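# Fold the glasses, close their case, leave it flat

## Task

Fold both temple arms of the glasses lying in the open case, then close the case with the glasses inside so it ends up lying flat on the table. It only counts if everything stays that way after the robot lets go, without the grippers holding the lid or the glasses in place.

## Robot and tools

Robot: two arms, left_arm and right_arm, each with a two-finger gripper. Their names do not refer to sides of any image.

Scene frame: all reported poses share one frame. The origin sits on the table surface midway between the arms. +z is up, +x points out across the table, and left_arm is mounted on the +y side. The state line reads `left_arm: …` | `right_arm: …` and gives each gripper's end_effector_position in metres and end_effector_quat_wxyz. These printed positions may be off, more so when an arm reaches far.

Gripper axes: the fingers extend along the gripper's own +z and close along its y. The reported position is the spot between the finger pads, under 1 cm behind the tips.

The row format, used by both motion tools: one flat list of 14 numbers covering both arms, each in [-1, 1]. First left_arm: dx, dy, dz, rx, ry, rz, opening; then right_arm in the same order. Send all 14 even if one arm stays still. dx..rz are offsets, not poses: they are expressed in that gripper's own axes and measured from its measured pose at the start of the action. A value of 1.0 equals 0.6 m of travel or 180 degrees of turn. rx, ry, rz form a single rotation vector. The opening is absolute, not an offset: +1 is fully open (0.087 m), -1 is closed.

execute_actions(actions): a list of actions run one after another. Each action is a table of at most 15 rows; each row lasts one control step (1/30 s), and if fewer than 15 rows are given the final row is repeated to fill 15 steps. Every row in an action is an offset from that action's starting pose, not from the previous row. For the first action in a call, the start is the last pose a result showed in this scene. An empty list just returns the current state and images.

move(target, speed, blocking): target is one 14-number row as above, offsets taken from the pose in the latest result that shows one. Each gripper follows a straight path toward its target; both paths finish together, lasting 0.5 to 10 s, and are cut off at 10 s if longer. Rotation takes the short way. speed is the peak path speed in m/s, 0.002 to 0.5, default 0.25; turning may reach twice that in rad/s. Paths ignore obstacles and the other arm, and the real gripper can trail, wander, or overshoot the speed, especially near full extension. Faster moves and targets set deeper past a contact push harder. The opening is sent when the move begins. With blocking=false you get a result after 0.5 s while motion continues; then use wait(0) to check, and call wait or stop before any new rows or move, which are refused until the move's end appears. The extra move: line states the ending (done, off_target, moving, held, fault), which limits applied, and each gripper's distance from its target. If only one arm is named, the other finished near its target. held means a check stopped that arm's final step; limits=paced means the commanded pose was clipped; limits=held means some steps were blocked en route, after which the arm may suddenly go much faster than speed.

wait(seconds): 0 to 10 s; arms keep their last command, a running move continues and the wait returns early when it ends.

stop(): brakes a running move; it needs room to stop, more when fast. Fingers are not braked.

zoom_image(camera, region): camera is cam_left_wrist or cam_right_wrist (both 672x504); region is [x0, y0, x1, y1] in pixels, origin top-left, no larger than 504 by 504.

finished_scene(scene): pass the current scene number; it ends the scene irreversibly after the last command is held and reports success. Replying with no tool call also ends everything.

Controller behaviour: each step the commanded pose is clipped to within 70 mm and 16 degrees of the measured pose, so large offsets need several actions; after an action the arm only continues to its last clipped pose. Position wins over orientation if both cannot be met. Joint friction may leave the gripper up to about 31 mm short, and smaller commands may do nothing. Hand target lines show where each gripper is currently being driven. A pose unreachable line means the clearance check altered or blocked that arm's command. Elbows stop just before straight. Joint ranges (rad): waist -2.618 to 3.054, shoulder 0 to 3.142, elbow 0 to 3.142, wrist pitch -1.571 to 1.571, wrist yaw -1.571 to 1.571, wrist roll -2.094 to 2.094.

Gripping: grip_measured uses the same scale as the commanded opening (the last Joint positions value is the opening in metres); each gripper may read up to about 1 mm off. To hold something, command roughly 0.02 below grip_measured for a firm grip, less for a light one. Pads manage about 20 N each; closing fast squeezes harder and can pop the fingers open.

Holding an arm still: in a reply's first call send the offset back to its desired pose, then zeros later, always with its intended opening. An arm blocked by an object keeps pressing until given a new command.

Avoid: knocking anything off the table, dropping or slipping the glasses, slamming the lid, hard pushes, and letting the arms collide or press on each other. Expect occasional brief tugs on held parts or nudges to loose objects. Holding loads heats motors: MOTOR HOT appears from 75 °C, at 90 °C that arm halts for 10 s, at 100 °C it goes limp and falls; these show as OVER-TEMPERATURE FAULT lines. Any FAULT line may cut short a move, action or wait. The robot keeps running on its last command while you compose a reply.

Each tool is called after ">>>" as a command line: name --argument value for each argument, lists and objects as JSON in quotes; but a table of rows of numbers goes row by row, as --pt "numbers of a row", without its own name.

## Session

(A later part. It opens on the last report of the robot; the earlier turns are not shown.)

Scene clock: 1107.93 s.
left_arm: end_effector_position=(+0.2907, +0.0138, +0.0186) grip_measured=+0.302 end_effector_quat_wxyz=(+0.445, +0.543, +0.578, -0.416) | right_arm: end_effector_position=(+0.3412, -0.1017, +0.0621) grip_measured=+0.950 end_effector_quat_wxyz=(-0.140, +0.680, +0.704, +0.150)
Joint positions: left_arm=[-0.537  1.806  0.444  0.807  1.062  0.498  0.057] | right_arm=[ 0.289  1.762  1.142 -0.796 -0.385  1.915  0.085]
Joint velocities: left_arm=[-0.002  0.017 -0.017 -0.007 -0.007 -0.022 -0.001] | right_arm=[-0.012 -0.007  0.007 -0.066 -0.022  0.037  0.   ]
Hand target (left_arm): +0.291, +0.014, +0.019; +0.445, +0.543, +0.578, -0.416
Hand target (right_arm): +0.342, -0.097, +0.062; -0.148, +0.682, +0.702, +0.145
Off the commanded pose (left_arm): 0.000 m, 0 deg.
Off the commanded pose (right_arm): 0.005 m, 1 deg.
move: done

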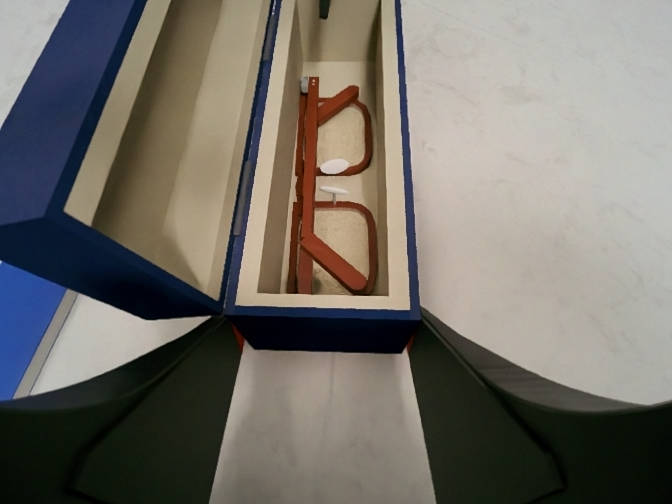

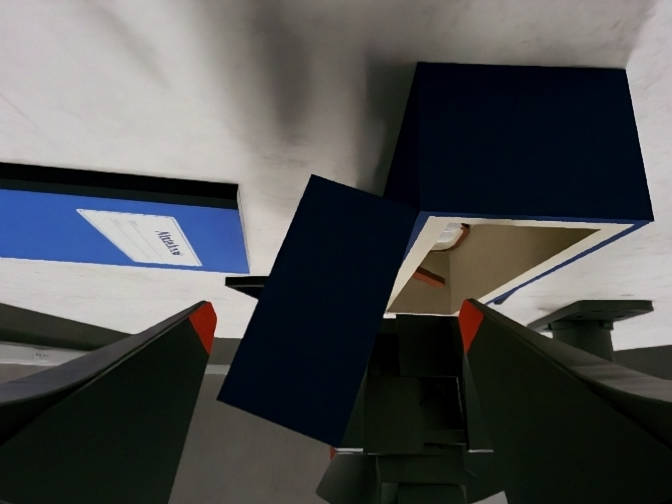

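>>> move --target '[0,0,0,0,0,0,0.28, -0.0312,-0.0160,0.0594,0.0095,-0.0034,0.0041,0.8]' --speed 0.07

Scene clock: 1132.07 s.
left_arm: end_effector_position=(+0.2907, +0.0138, +0.0186) grip_measured=+0.302 end_effector_quat_wxyz=(+0.445, +0.543, +0.578, -0.416) | right_arm: end_effector_position=(+0.3375, -0.1024, +0.0336) grip_measured=+0.800 end_effector_quat_wxyz=(-0.144, +0.681, +0.703, +0.146)
Joint positions: left_arm=[-0.537  1.806  0.444  0.807  1.062  0.499  0.057] | right_arm=[ 0.289  1.804  1.07  -0.692 -0.389  1.916  0.079]
Joint velocities: left_arm=[-0.002  0.012  0.002  0.037 -0.007  0.051 -0.   ] | right_arm=[-0.002 -0.007  0.017 -0.022 -0.007  0.007 -0.   ]
Hand target (left_arm): +0.291, +0.014, +0.019; +0.445, +0.543, +0.578, -0.416
Hand target (right_arm): +0.333, -0.105, +0.022; -0.148, +0.683, +0.702, +0.135
Off the commanded pose (left_arm): 0.000 m, 0 deg.
Off the commanded pose (right_arm): 0.013 m, 1 deg.
move: off_target (right_arm)

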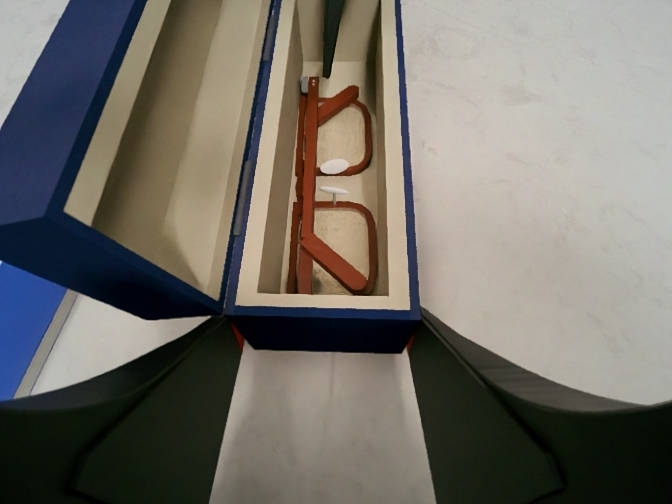

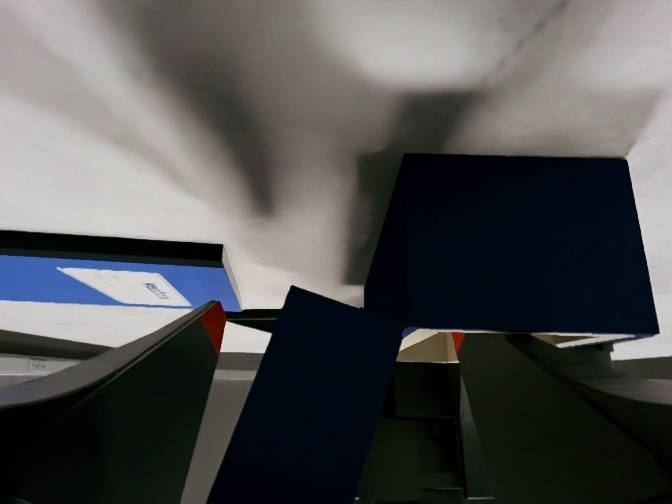

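>>> zoom_image --camera "cam_right_wrist" --region '[380, 280, 672, 440]'

>>> zoom_image --camera "cam_left_wrist" --region '[240, 0, 420, 130]'

Region (380, 280, 672, 440) of cam_right_wrist's 672x504 image, scaled by 1.726, with more detail than that image has; it fills the top 276 rows of this view, and the rest is white.

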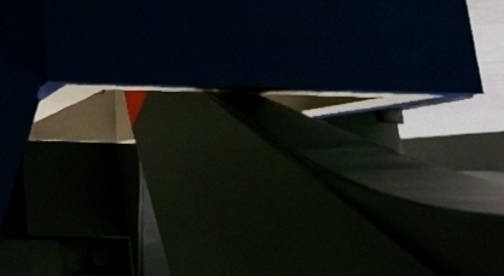

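Region (240, 0, 420, 130) of cam_left_wrist's 672x504 image, scaled by 2.800, with more detail than that image has.

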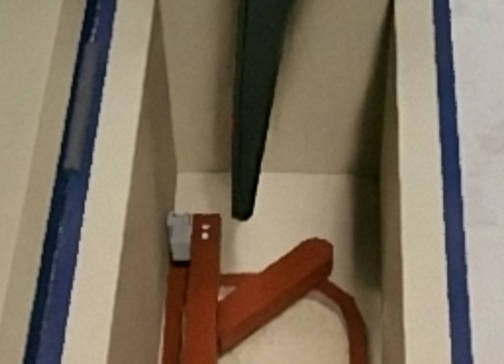

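>>> execute_actions --actions '[[[0,0,0,0,0,0,0.28,0.0013,0.0007,-0.0024,-0.0014,0.0005,-0.0006,0.8],[0,0,0,0,0,0,0.28,0.0026,0.0013,-0.0048,-0.0028,0.001,-0.0012,0.8],[0,0,0,0,0,0,0.28,0.0039,0.002,-0.0073,-0.0041,0.0015,-0.0018,0.78],[0,0,0,0,0,0,0.28,0.0052,0.0026,-0.0097,-0.0055,0.002,-0.0024,0.75],[0,0,0,0,0,0,0.28,0.0065,0.0033,-0.0121,-0.0069,0.0025,-0.003,0.71],[0,0,0,0,0,0,0.28,0.0065,0.0033,-0.0121,-0.0069,0.0025,-0.003,0.67],[0,0,0,0,0,0,0.28,0.0065,0.0033,-0.0121,-0.0069,0.0025,-0.003,0.63],[0,0,0,0,0,0,0.28,0.0065,0.0033,-0.0121,-0.0069,0.0025,-0.003,0.59],[0,0,0,0,0,0,0.28,0.0065,0.0033,-0.0121,-0.0069,0.0025,-0.003,0.55],[0,0,0,0,0,0,0.28,0.0065,0.0033,-0.0121,-0.0069,0.0025,-0.003,0.51],[0,0,0,0,0,0,0.28,0.0065,0.0033,-0.0121,-0.0069,0.0025,-0.003,0.47],[0,0,0,0,0,0,0.28,0.0065,0.0033,-0.0121,-0.0069,0.0025,-0.003,0.44],[0,0,0,0,0,0,0.28,0.0065,0.0033,-0.0121,-0.0069,0.0025,-0.003,0.41],[0,0,0,0,0,0,0.28,0.0065,0.0033,-0.0121,-0.0069,0.0025,-0.003,0.38],[0,0,0,0,0,0,0.28,0.0065,0.0033,-0.0121,-0.0069,0.0025,-0.003,0.36]],[[0,0,0,0,0,0,0.28,0,0,0,0,0,0,0.345],[0,0,0,0,0,0,0.28,0,0,0,0,0,0,0.33],[0,0,0,0,0,0,0.28,0,0,0,0,0,0,0.315],[0,0,0,0,0,0,0.28,0,0,0,0,0,0,0.30],[0,0,0,0,0,0,0.28,0,0,0,0,0,0,0.285],[0,0,0,0,0,0,0.28,0,0,0,0,0,0,0.27],[0,0,0,0,0,0,0.28,0,0,0,0,0,0,0.255],[0,0,0,0,0,0,0.28,0,0,0,0,0,0,0.24],[0,0,0,0,0,0,0.28,0,0,0,0,0,0,0.225],[0,0,0,0,0,0,0.28,0,0,0,0,0,0,0.21],[0,0,0,0,0,0,0.28,0,0,0,0,0,0,0.195],[0,0,0,0,0,0,0.28,0,0,0,0,0,0,0.18],[0,0,0,0,0,0,0.28,0,0,0,0,0,0,0.17],[0,0,0,0,0,0,0.28,0,0,0,0,0,0,0.16],[0,0,0,0,0,0,0.28,0,0,0,0,0,0,0.15]]]'

Scene clock: 1184.67 s.
left_arm: end_effector_position=(+0.2921, +0.0141, +0.0184) grip_measured=+0.302 end_effector_quat_wxyz=(+0.447, +0.543, +0.579, -0.413) | right_arm: end_effector_position=(+0.3392, -0.1022, +0.0340) grip_measured=+0.156 end_effector_quat_wxyz=(-0.143, +0.681, +0.702, +0.149)
Joint positions: left_arm=[-0.537  1.806  0.444  0.809  1.054  0.5    0.057] | right_arm=[ 0.288  1.804  1.07  -0.685 -0.389  1.918  0.051]
Joint velocities: left_arm=[-0.002  0.007 -0.007 -0.007 -0.037  0.007 -0.   ] | right_arm=[-0.007  0.007 -0.007 -0.007 -0.081  0.022 -0.007]
Hand target (left_arm): +0.292, +0.014, +0.018; +0.446, +0.542, +0.579, -0.414
Hand target (right_arm): +0.338, -0.102, +0.034; -0.145, +0.681, +0.703, +0.146
Off the commanded pose (left_arm): 0.001 m, 0 deg.
Off the commanded pose (right_arm): 0.002 m, 0 deg.

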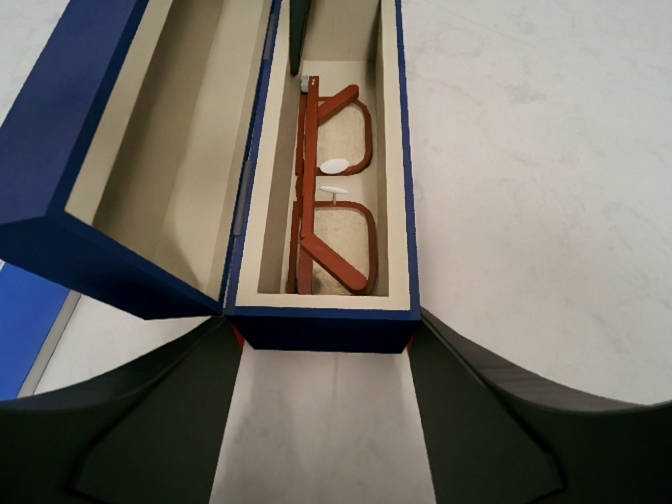

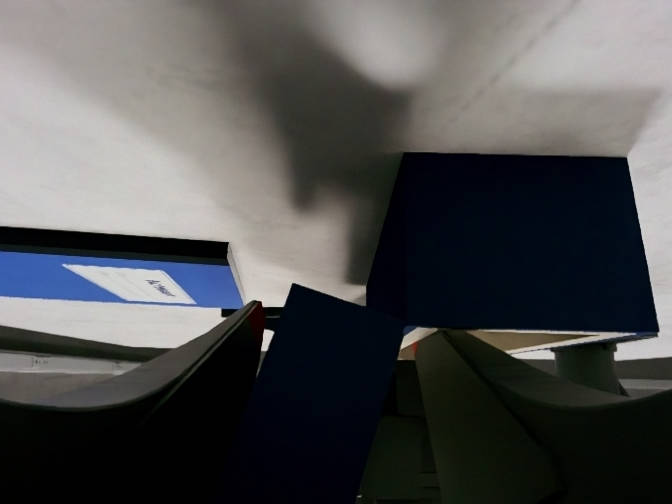

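>>> execute_actions --actions '[[[0,0,0,0,0,0,0.28,0,0,0,0,0,0,0.14],[0,0,0,0,0,0,0.28,0,0,0,0,0,0,0.13],[0,0,0,0,0,0,0.28,0,0,0,0,0,0,0.12],[0,0,0,0,0,0,0.28,0,0,0,0,0,0,0.11],[0,0,0,0,0,0,0.28,0,0,0,0,0,0,0.10],[0,0,0,0,0,0,0.28,0,0,0,0,0,0,0.09],[0,0,0,0,0,0,0.28,0,0,0,0,0,0,0.08],[0,0,0,0,0,0,0.28,0,0,0,0,0,0,0.07],[0,0,0,0,0,0,0.28,0,0,0,0,0,0,0.06],[0,0,0,0,0,0,0.28,0,0,0,0,0,0,0.05],[0,0,0,0,0,0,0.28,0,0,0,0,0,0,0.04],[0,0,0,0,0,0,0.28,0,0,0,0,0,0,0.03],[0,0,0,0,0,0,0.28,0,0,0,0,0,0,0.02],[0,0,0,0,0,0,0.28,0,0,0,0,0,0,0.01],[0,0,0,0,0,0,0.28,0,0,0,0,0,0,0.0]]]'

Scene clock: 1192.73 s.
left_arm: end_effector_position=(+0.2922, +0.0141, +0.0184) grip_measured=+0.302 end_effector_quat_wxyz=(+0.447, +0.543, +0.578, -0.413) | right_arm: end_effector_position=(+0.3362, -0.1022, +0.0345) grip_measured=+0.007 end_effector_quat_wxyz=(-0.150, +0.682, +0.701, +0.146)
Joint positions: left_arm=[-0.537  1.806  0.444  0.809  1.054  0.501  0.057] | right_arm=[ 0.286  1.804  1.07  -0.698 -0.4    1.918  0.044]
Joint velocities: left_arm=[ 0.002 -0.012 -0.002 -0.007  0.022 -0.007 -0.002] | right_arm=[-0.007 -0.002  0.007 -0.037 -0.125  0.007 -0.009]
Hand target (left_arm): +0.292, +0.014, +0.018; +0.447, +0.543, +0.579, -0.413
Hand target (right_arm): +0.339, -0.102, +0.034; -0.143, +0.681, +0.702, +0.149
Off the commanded pose (left_arm): 0.000 m, 0 deg.
Off the commanded pose (right_arm): 0.003 m, 1 deg.

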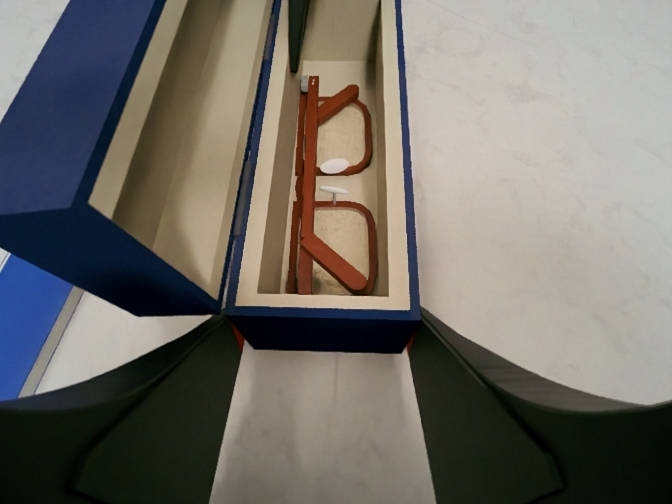

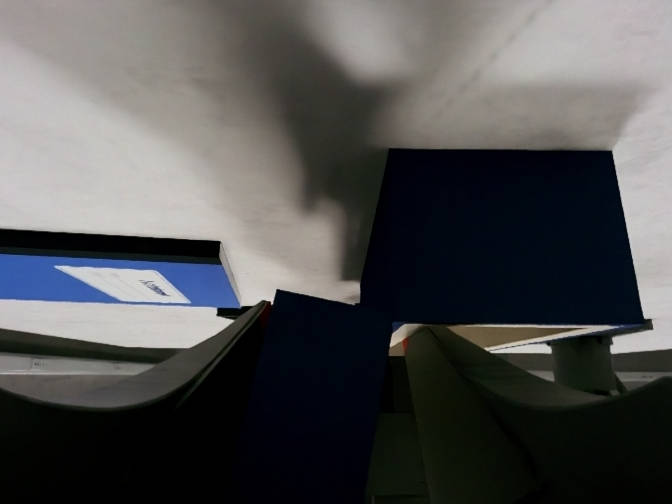

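>>> execute_actions --actions '[[[0,0,0,0,0,0,0.28,0,0,0,0,0,0,-0.01],[0,0,0,0,0,0,0.28,0,0,0,0,0,0,-0.02],[0,0,0,0,0,0,0.28,0,0,0,0,0,0,-0.03],[0,0,0,0,0,0,0.28,0,0,0,0,0,0,-0.04],[0,0,0,0,0,0,0.28,0,0,0,0,0,0,-0.05],[0,0,0,0,0,0,0.28,0,0,0,0,0,0,-0.06],[0,0,0,0,0,0,0.28,0,0,0,0,0,0,-0.07],[0,0,0,0,0,0,0.28,0,0,0,0,0,0,-0.08],[0,0,0,0,0,0,0.28,0,0,0,0,0,0,-0.09],[0,0,0,0,0,0,0.28,0,0,0,0,0,0,-0.10],[0,0,0,0,0,0,0.28,0,0,0,0,0,0,-0.11],[0,0,0,0,0,0,0.28,0,0,0,0,0,0,-0.12],[0,0,0,0,0,0,0.28,0,0,0,0,0,0,-0.13],[0,0,0,0,0,0,0.28,0,0,0,0,0,0,-0.135],[0,0,0,0,0,0,0.28,0,0,0,0,0,0,-0.14]]]'

Scene clock: 1202.87 s.
left_arm: end_effector_position=(+0.2922, +0.0141, +0.0184) grip_measured=+0.302 end_effector_quat_wxyz=(+0.447, +0.543, +0.578, -0.413) | right_arm: end_effector_position=(+0.3331, -0.1017, +0.0358) grip_measured=-0.135 end_effector_quat_wxyz=(-0.161, +0.683, +0.698, +0.143)
Joint positions: left_arm=[-0.537  1.806  0.444  0.809  1.054  0.502  0.057] | right_arm=[ 0.283  1.804  1.07  -0.712 -0.417  1.918  0.038]
Joint velocities: left_arm=[ 0.007 -0.012  0.012 -0.051  0.007 -0.022 -0.   ] | right_arm=[-0.017  0.002  0.012 -0.022 -0.125 -0.081 -0.003]
Hand target (left_arm): +0.292, +0.014, +0.018; +0.447, +0.543, +0.578, -0.413
Hand target (right_arm): +0.336, -0.102, +0.035; -0.151, +0.682, +0.701, +0.146
Off the commanded pose (left_arm): 0.000 m, 0 deg.
Off the commanded pose (right_arm): 0.003 m, 1 deg.

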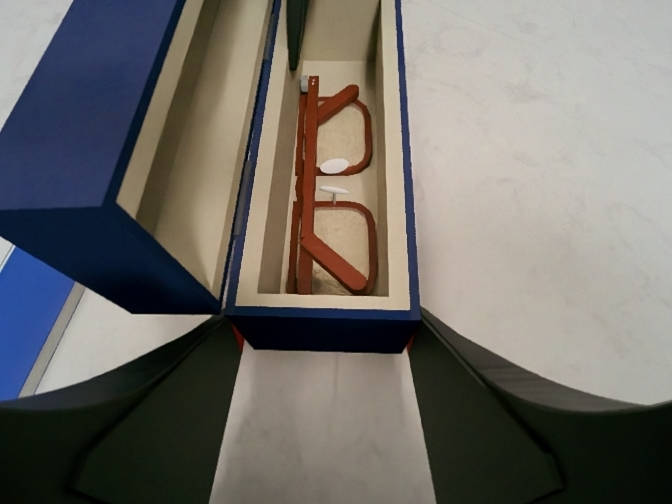

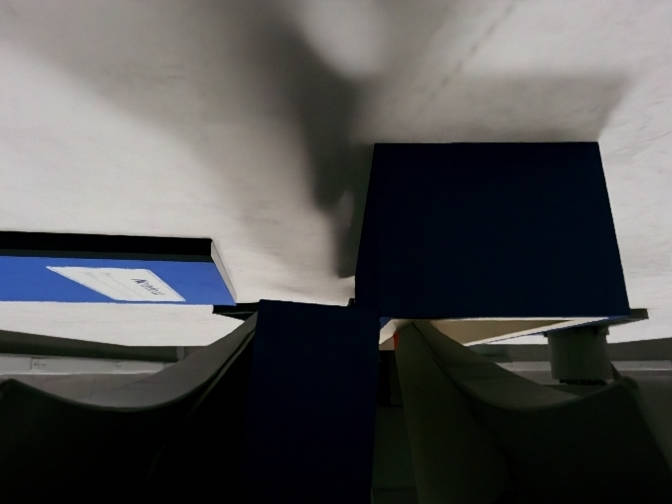

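>>> execute_actions --actions '[[[0,0,0,0,0,0,0.28,0,0,0,0,0,0,-0.13],[0,0,0,0,0,0,0.28,0,0,0,0,0,0,-0.12],[0,0,0,0,0,0,0.28,0,0,0,0,0,0,-0.11],[0,0,0,0,0,0,0.28,0,0,0,0,0,0,-0.10],[0,0,0,0,0,0,0.28,0,0,0,0,0,0,-0.09],[0,0,0,0,0,0,0.28,0,0,0,0,0,0,-0.08],[0,0,0,0,0,0,0.28,0,0,0,0,0,0,-0.07],[0,0,0,0,0,0,0.28,0,0,0,0,0,0,-0.06],[0,0,0,0,0,0,0.28,0,0,0,0,0,0,-0.05],[0,0,0,0,0,0,0.28,0,0,0,0,0,0,-0.04],[0,0,0,0,0,0,0.28,0,0,0,0,0,0,-0.03],[0,0,0,0,0,0,0.28,0,0,0,0,0,0,-0.02],[0,0,0,0,0,0,0.28,0,0,0,0,0,0,-0.01],[0,0,0,0,0,0,0.28,0,0,0,0,0,0,0.0],[0,0,0,0,0,0,0.28,0,0,0,0,0,0,0.0]]]'

Scene clock: 1213.27 s.
left_arm: end_effector_position=(+0.2921, +0.0141, +0.0184) grip_measured=+0.302 end_effector_quat_wxyz=(+0.447, +0.544, +0.578, -0.413) | right_arm: end_effector_position=(+0.3350, -0.1014, +0.0367) grip_measured=-0.001 end_effector_quat_wxyz=(-0.162, +0.683, +0.697, +0.148)
Joint positions: left_arm=[-0.537  1.806  0.444  0.809  1.055  0.503  0.057] | right_arm=[ 0.28   1.804  1.07  -0.704 -0.423  1.918  0.044]
Joint velocities: left_arm=[-0.012 -0.022 -0.007 -0.007  0.007 -0.007  0.   ] | right_arm=[-0.012 -0.027  0.012 -0.051 -0.081 -0.11   0.002]
Hand target (left_arm): +0.292, +0.014, +0.018; +0.447, +0.543, +0.578, -0.413
Hand target (right_arm): +0.333, -0.102, +0.036; -0.161, +0.683, +0.698, +0.143
Off the commanded pose (left_arm): 0.000 m, 0 deg.
Off the commanded pose (right_arm): 0.002 m, 1 deg.

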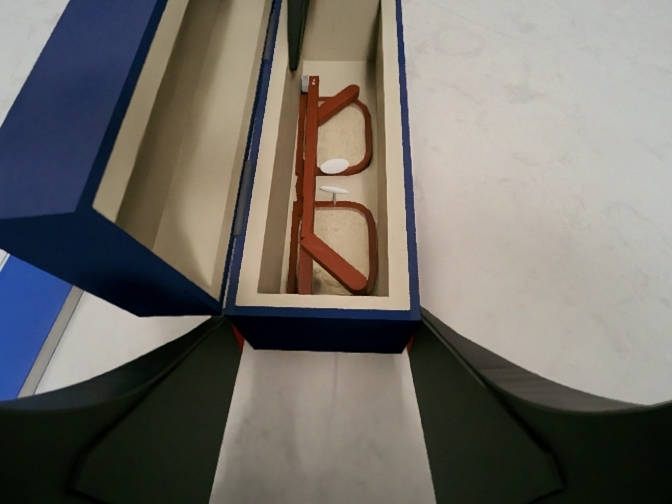

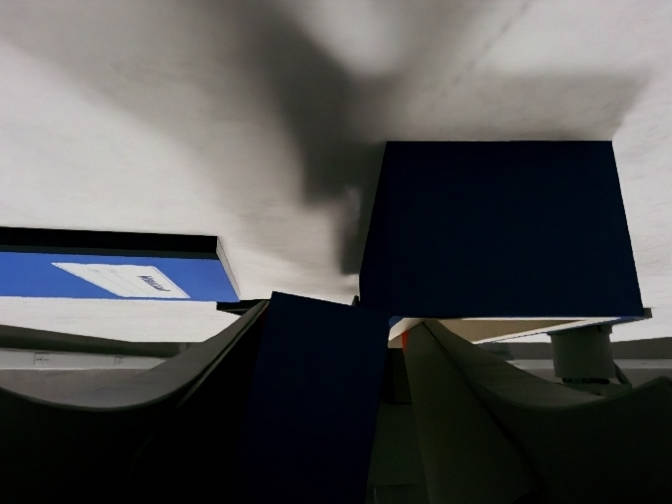

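>>> move --target '[0,0,0,0,0,0,0.28, 0.0095,-0.0150,-0.0060,-0.1081,-0.0617,-0.0425,-0.06]' --speed 0.12

Scene clock: 1281.80 s.
left_arm: end_effector_position=(+0.2920, +0.0141, +0.0183) grip_measured=+0.302 end_effector_quat_wxyz=(+0.447, +0.544, +0.578, -0.413) | right_arm: end_effector_position=(+0.3315, -0.0999, +0.0427) grip_measured=-0.059 end_effector_quat_wxyz=(+0.033, +0.666, +0.716, +0.205)
Joint positions: left_arm=[-0.537  1.806  0.444  0.809  1.055  0.503  0.057] | right_arm=[ 0.458  1.559  0.84  -0.437 -0.059  2.029  0.041]
Joint velocities: left_arm=[-0.017 -0.007 -0.007  0.007 -0.037  0.022  0.001] | right_arm=[-0.017 -0.007 -0.007  0.066 -0.051  0.037 -0.001]
Hand target (left_arm): +0.292, +0.014, +0.018; +0.447, +0.544, +0.578, -0.413
Hand target (right_arm): +0.326, -0.099, +0.041; +0.035, +0.663, +0.718, +0.208
Off the commanded pose (left_arm): 0.000 m, 0 deg.
Off the commanded pose (right_arm): 0.006 m, 0 deg.
move: done

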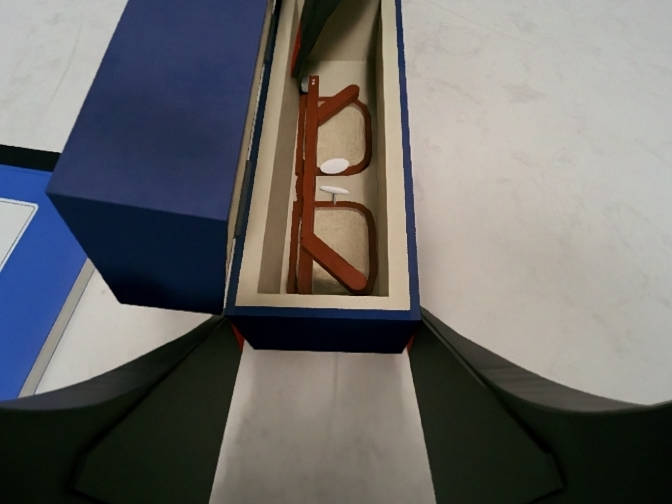

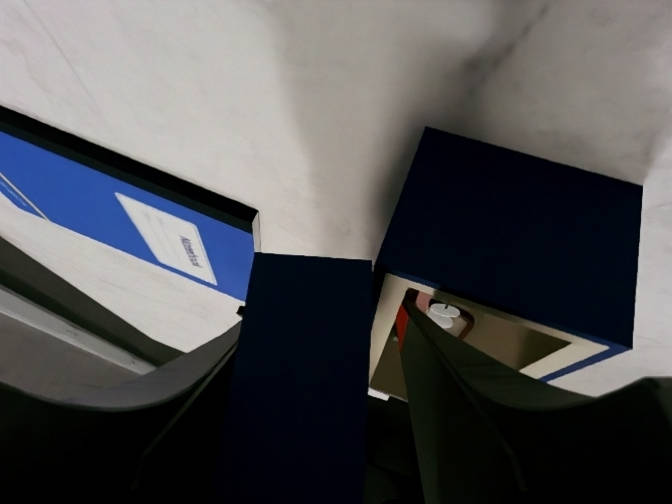

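>>> execute_actions --actions '[]'

Scene clock: 1299.77 s.
left_arm: end_effector_position=(+0.2920, +0.0141, +0.0183) grip_measured=+0.302 end_effector_quat_wxyz=(+0.447, +0.544, +0.578, -0.413) | right_arm: end_effector_position=(+0.3314, -0.0998, +0.0427) grip_measured=-0.059 end_effector_quat_wxyz=(+0.033, +0.666, +0.716, +0.205)
Joint positions: left_arm=[-0.537  1.806  0.444  0.809  1.055  0.503  0.057] | right_arm=[ 0.459  1.559  0.84  -0.436 -0.058  2.029  0.041]
Joint velocities: left_arm=[-0.022 -0.007  0.002 -0.051  0.095 -0.007  0.001] | right_arm=[ 0.002  0.002  0.002 -0.066  0.022 -0.051  0.001]
Hand target (left_arm): +0.292, +0.014, +0.018; +0.447, +0.544, +0.578, -0.413
Hand target (right_arm): +0.326, -0.099, +0.041; +0.035, +0.663, +0.718, +0.208
Off the commanded pose (left_arm): 0.000 m, 0 deg.
Off the commanded pose (right_arm): 0.006 m, 0 deg.

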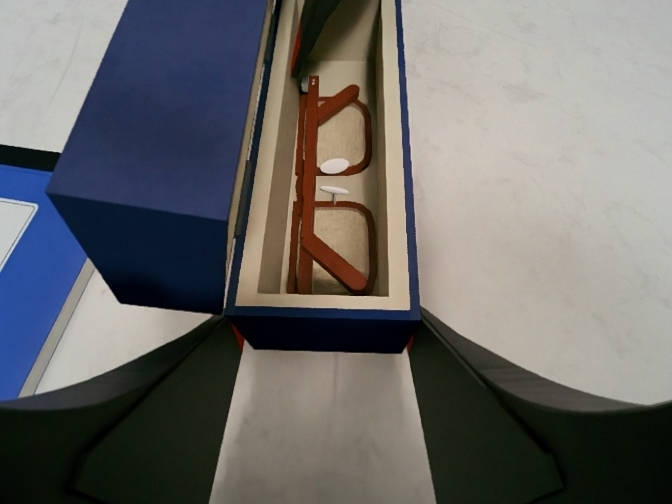

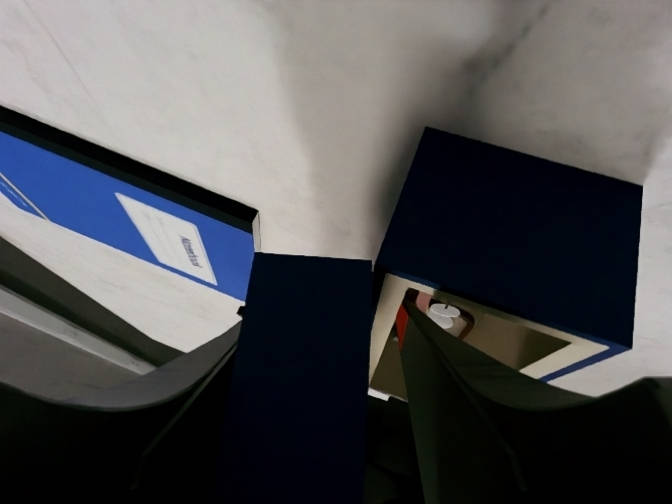

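>>> move --target '[0,0,0,0,0,0,0.28, 0.0039,-0.0149,-0.0115,-0.1094,0,-0.0272,-0.06]' --speed 0.12

Scene clock: 1362.43 s.
left_arm: end_effector_position=(+0.2920, +0.0141, +0.0183) grip_measured=+0.302 end_effector_quat_wxyz=(+0.447, +0.544, +0.578, -0.413) | right_arm: end_effector_position=(+0.3264, -0.1000, +0.0474) grip_measured=-0.060 end_effector_quat_wxyz=(+0.154, +0.624, +0.696, +0.321)
Joint positions: left_arm=[-0.537  1.806  0.444  0.809  1.056  0.503  0.057] | right_arm=[0.575 1.384 0.525 0.    0.16  2.037 0.041]
Joint velocities: left_arm=[-0.012 -0.002  0.002 -0.037  0.037  0.007 -0.001] | right_arm=[-0.012 -0.002  0.007 -0.007  0.007 -0.051 -0.   ]
Hand target (left_arm): +0.292, +0.014, +0.018; +0.447, +0.544, +0.578, -0.413
Hand target (right_arm): +0.321, -0.100, +0.046; +0.155, +0.619, +0.699, +0.323
Off the commanded pose (left_arm): 0.000 m, 0 deg.
Off the commanded pose (right_arm): 0.006 m, 1 deg.
move: done

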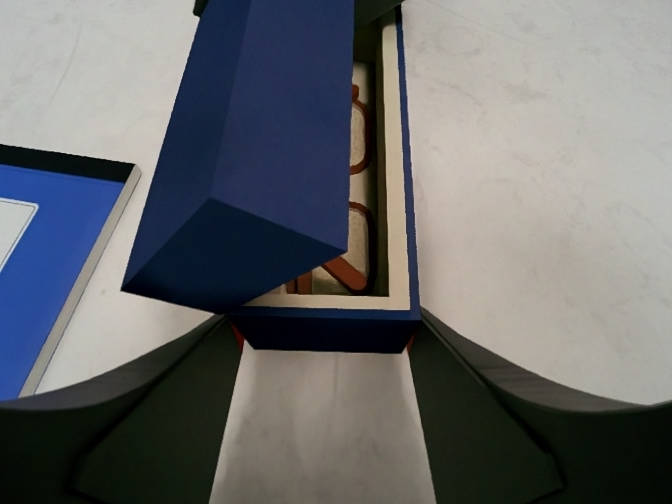

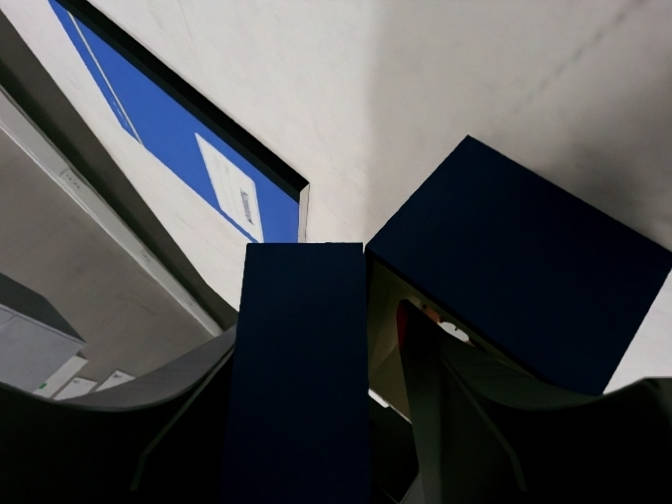

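>>> move --target '[0,0,0,0,0,0,0.28, 0.0005,-0.0229,-0.0083,-0.0827,0.001,-0.0236,-0.06]' --speed 0.12

Scene clock: 1430.93 s.
left_arm: end_effector_position=(+0.2927, +0.0144, +0.0181) grip_measured=+0.302 end_effector_quat_wxyz=(+0.448, +0.543, +0.579, -0.411) | right_arm: end_effector_position=(+0.3202, -0.0984, +0.0576) grip_measured=-0.060 end_effector_quat_wxyz=(+0.244, +0.573, +0.660, +0.420)
Joint positions: left_arm=[-0.536  1.806  0.444  0.809  1.052  0.503  0.057] | right_arm=[0.682 1.356 0.284 0.476 0.348 1.986 0.041]
Joint velocities: left_arm=[-0.007 -0.017  0.002 -0.022 -0.037 -0.022 -0.001] | right_arm=[-0.002  0.002 -0.007  0.051 -0.095  0.022 -0.001]
Hand target (left_arm): +0.292, +0.014, +0.018; +0.447, +0.544, +0.578, -0.413
Hand target (right_arm): +0.313, -0.102, +0.043; +0.245, +0.571, +0.672, +0.404
Off the commanded pose (left_arm): 0.001 m, 0 deg.
Off the commanded pose (right_arm): 0.017 m, 2 deg.
move: off_target (right_arm)

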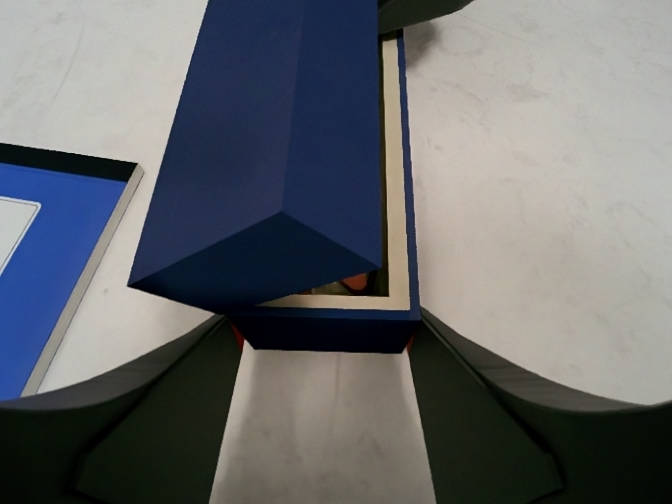

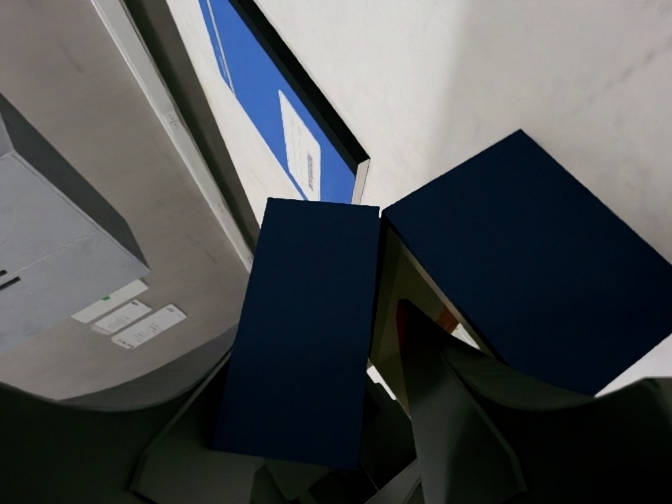

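>>> zoom_image --camera "cam_right_wrist" --region '[180, 170, 514, 504]'

>>> zoom_image --camera "cam_left_wrist" --region '[280, 0, 520, 180]'

Region (180, 170, 514, 504) of cam_right_wrist's 672x504 image, scaled by 1.509, with more detail than that image has.

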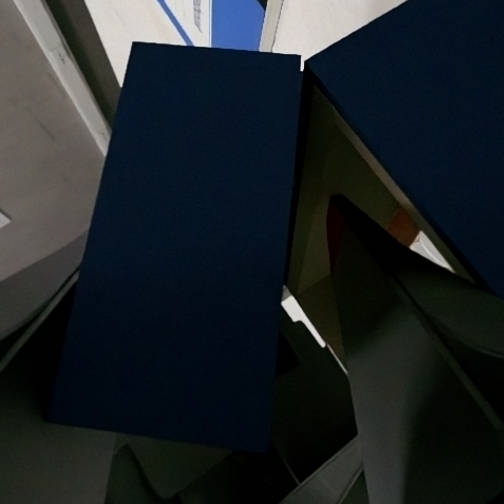

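Region (280, 0, 520, 180) of cam_left_wrist's 672x504 image, scaled by 2.100, with more detail than that image has; it fills the top 378 rows of this view, and the rest is white.

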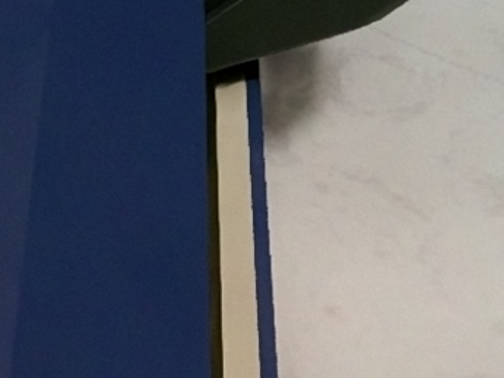

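>>> move --target '[0,0,0,0,0,0,0.28, 0.0004,0.0134,-0.0469,0.0637,0.0584,0.013,-0.06]' --speed 0.12

Scene clock: 1552.60 s.
left_arm: end_effector_position=(+0.2927, +0.0144, +0.0181) grip_measured=+0.302 end_effector_quat_wxyz=(+0.448, +0.543, +0.579, -0.411) | right_arm: end_effector_position=(+0.3012, -0.1060, +0.0723) grip_measured=-0.060 end_effector_quat_wxyz=(+0.115, +0.575, +0.701, +0.405)
Joint positions: left_arm=[-0.536  1.806  0.444  0.809  1.052  0.503  0.057] | right_arm=[ 0.492  1.177  0.364  0.111 -0.042  1.945  0.041]
Joint velocities: left_arm=[ 0.007 -0.007 -0.007  0.007 -0.066 -0.037  0.   ] | right_arm=[ 0.002 -0.012  0.002 -0.051 -0.022  0.007 -0.001]
Hand target (left_arm): +0.293, +0.014, +0.018; +0.448, +0.543, +0.579, -0.411
Hand target (right_arm): +0.302, -0.105, +0.079; +0.114, +0.568, +0.705, +0.408
Off the commanded pose (left_arm): 0.000 m, 0 deg.
Off the commanded pose (right_arm): 0.007 m, 1 deg.
move: done

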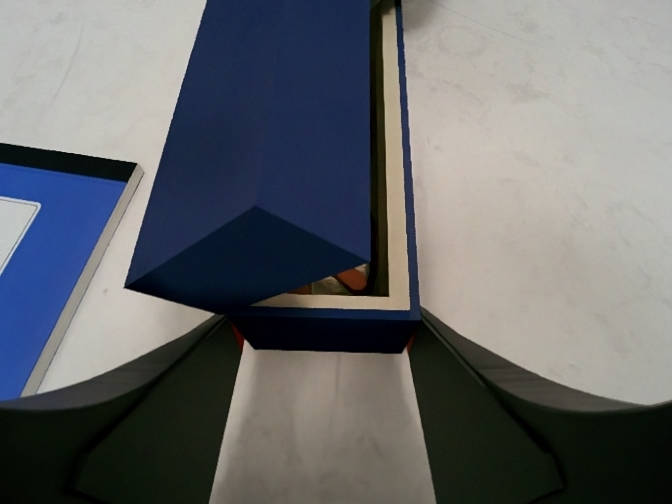

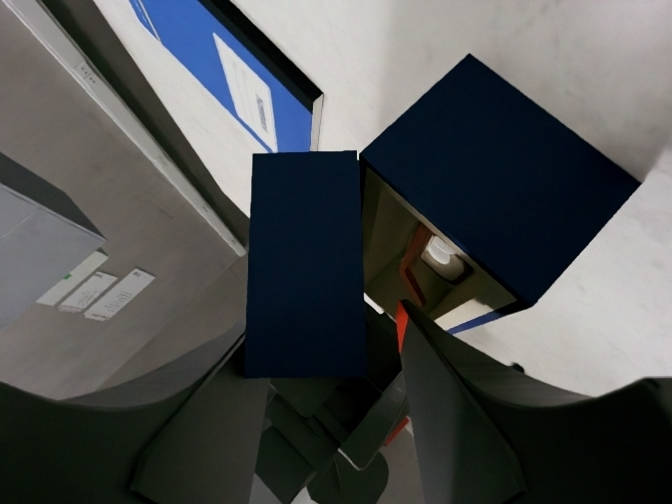

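>>> move --target '[0,0,0,0,0,0,0.28, -0.0112,-0.032,-0.0294,0.0252,-0.0098,0.0012,-0.06]' --speed 0.045

Scene clock: 1622.60 s.
left_arm: end_effector_position=(+0.2932, +0.0144, +0.0182) grip_measured=+0.302 end_effector_quat_wxyz=(+0.449, +0.543, +0.579, -0.410) | right_arm: end_effector_position=(+0.2797, -0.1188, +0.0653) grip_measured=-0.060 end_effector_quat_wxyz=(+0.101, +0.586, +0.715, +0.367)
Joint positions: left_arm=[-0.536  1.806  0.444  0.811  1.05   0.503  0.057] | right_arm=[ 0.492  1.08   0.364 -0.075 -0.044  1.944  0.041]
Joint velocities: left_arm=[ 0.002 -0.007  0.007 -0.007 -0.051 -0.022  0.001] | right_arm=[-0.017 -0.022 -0.012  0.037  0.022  0.051  0.001]
Hand target (left_arm): +0.293, +0.014, +0.018; +0.448, +0.543, +0.579, -0.411
Hand target (right_arm): +0.279, -0.120, +0.068; +0.103, +0.587, +0.714, +0.368
Off the commanded pose (left_arm): 0.001 m, 0 deg.
Off the commanded pose (right_arm): 0.003 m, 0 deg.
move: done

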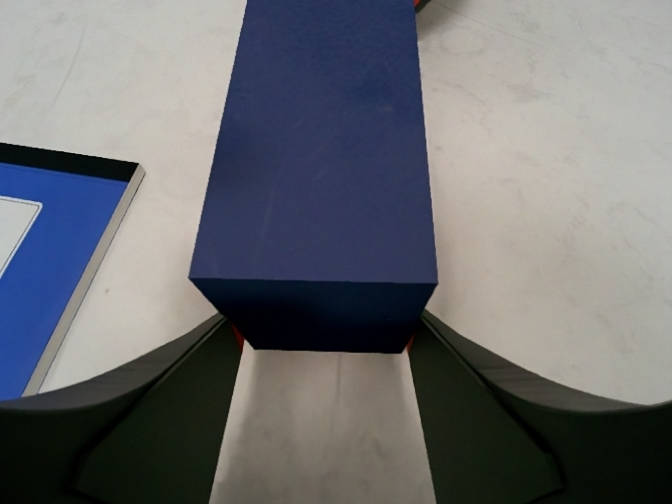

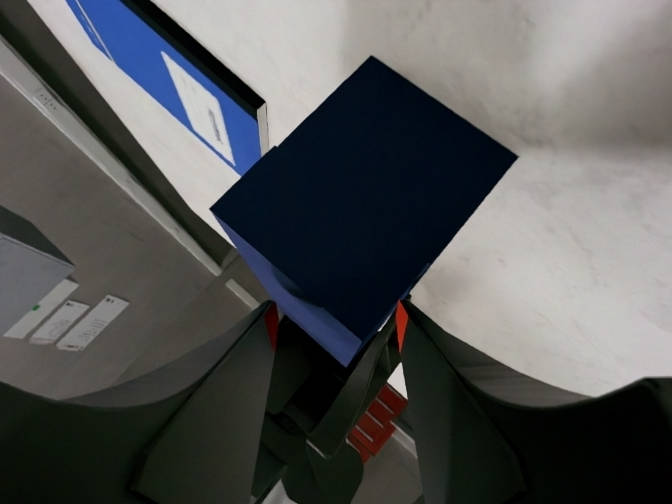

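>>> zoom_image --camera "cam_right_wrist" --region '[200, 40, 540, 400]'

>>> zoom_image --camera "cam_left_wrist" --region '[170, 240, 470, 380]'

Region (200, 40, 540, 400) of cam_right_wrist's 672x504 image, scaled by 1.400, with more detail than that image has.

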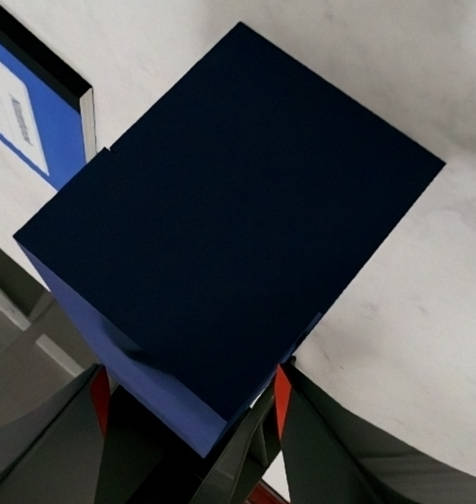

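Region (170, 240, 470, 380) of cam_left_wrist's 672x504 image, scaled by 1.680, with more detail than that image has; it fills the top 235 rows of this view, and the rest is white.

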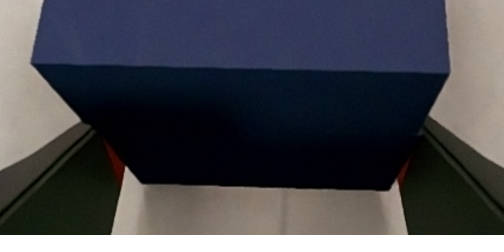

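>>> move --target '[-0.02,0,-0.08,0,0,0,0.8, 0,-0.01,-0.09,0,0,0,0.3]' --speed 0.08

Scene clock: 1642.83 s.
left_arm: end_effector_position=(+0.2863, +0.0566, +0.0365) grip_measured=+0.800 end_effector_quat_wxyz=(+0.444, +0.541, +0.583, -0.413) | right_arm: end_effector_position=(+0.2406, -0.1430, +0.0832) grip_measured=+0.300 end_effector_quat_wxyz=(+0.096, +0.591, +0.720, +0.351)
Joint positions: left_arm=[-0.38   1.62   0.444  0.416  1.176  0.719  0.079] | right_arm=[ 0.492  0.776  0.364 -0.417 -0.044  1.944  0.057]
Joint velocities: left_arm=[ 0.002 -0.022  0.002 -0.037 -0.037 -0.007  0.001] | right_arm=[-0.007 -0.002 -0.012 -0.007 -0.022 -0.081 -0.001]
Hand target (left_arm): +0.289, +0.057, +0.042; +0.448, +0.543, +0.579, -0.412
Hand target (right_arm): +0.245, -0.141, +0.099; +0.101, +0.586, +0.715, +0.367
Off the commanded pose (left_arm): 0.007 m, 1 deg.
Off the commanded pose (right_arm): 0.017 m, 2 deg.
move: off_target (right_arm)

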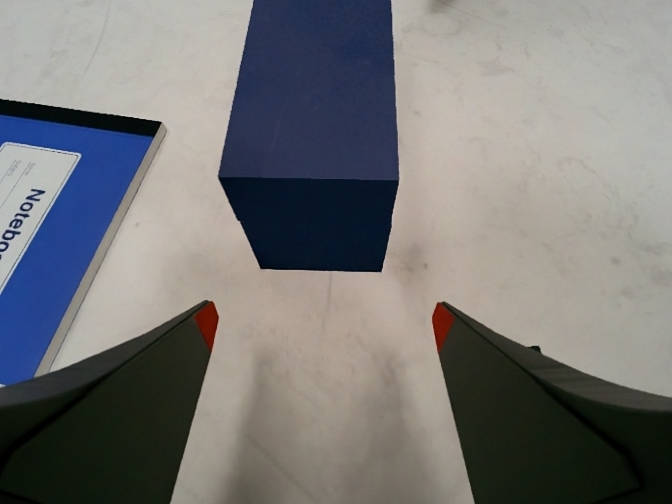

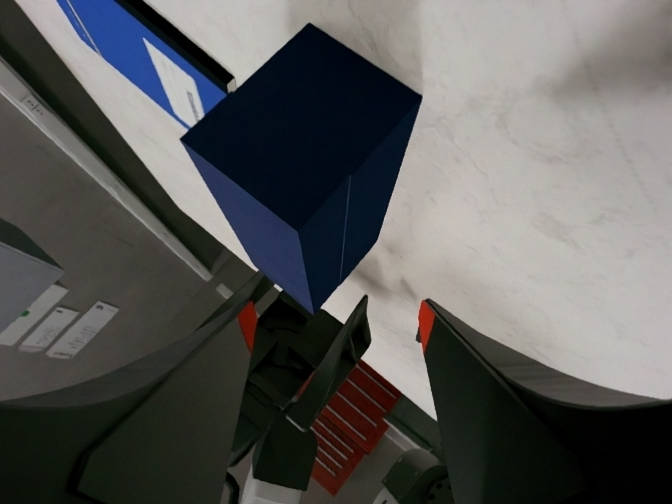

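>>> zoom_image --camera "cam_right_wrist" --region '[280, 120, 430, 320]'

>>> zoom_image --camera "cam_left_wrist" --region '[200, 160, 420, 290]'

Region (280, 120, 430, 320) of cam_right_wrist's 672x504 image, scaled by 2.520, with more detail than that image has; it fills the left 378 columns of this view, and the rest is white.

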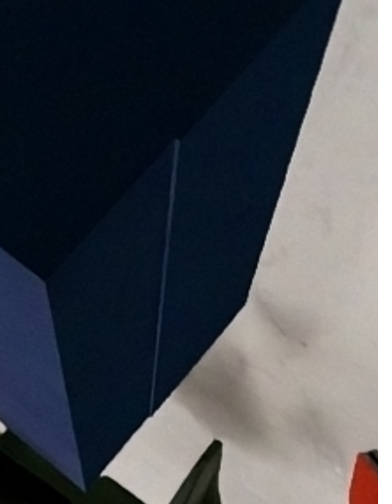

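Region (200, 160, 420, 290) of cam_left_wrist's 672x504 image, scaled by 2.291, with more detail than that image has; it fills the top 298 rows of this view, and the rest is white.

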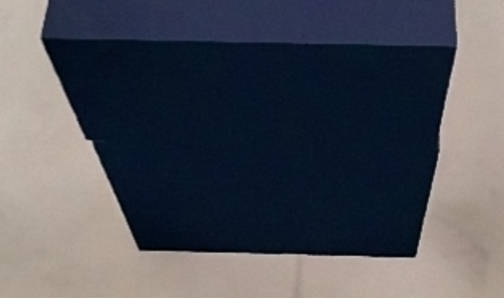

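>>> finished_scene --scene 1

The scene is finished: the task was done.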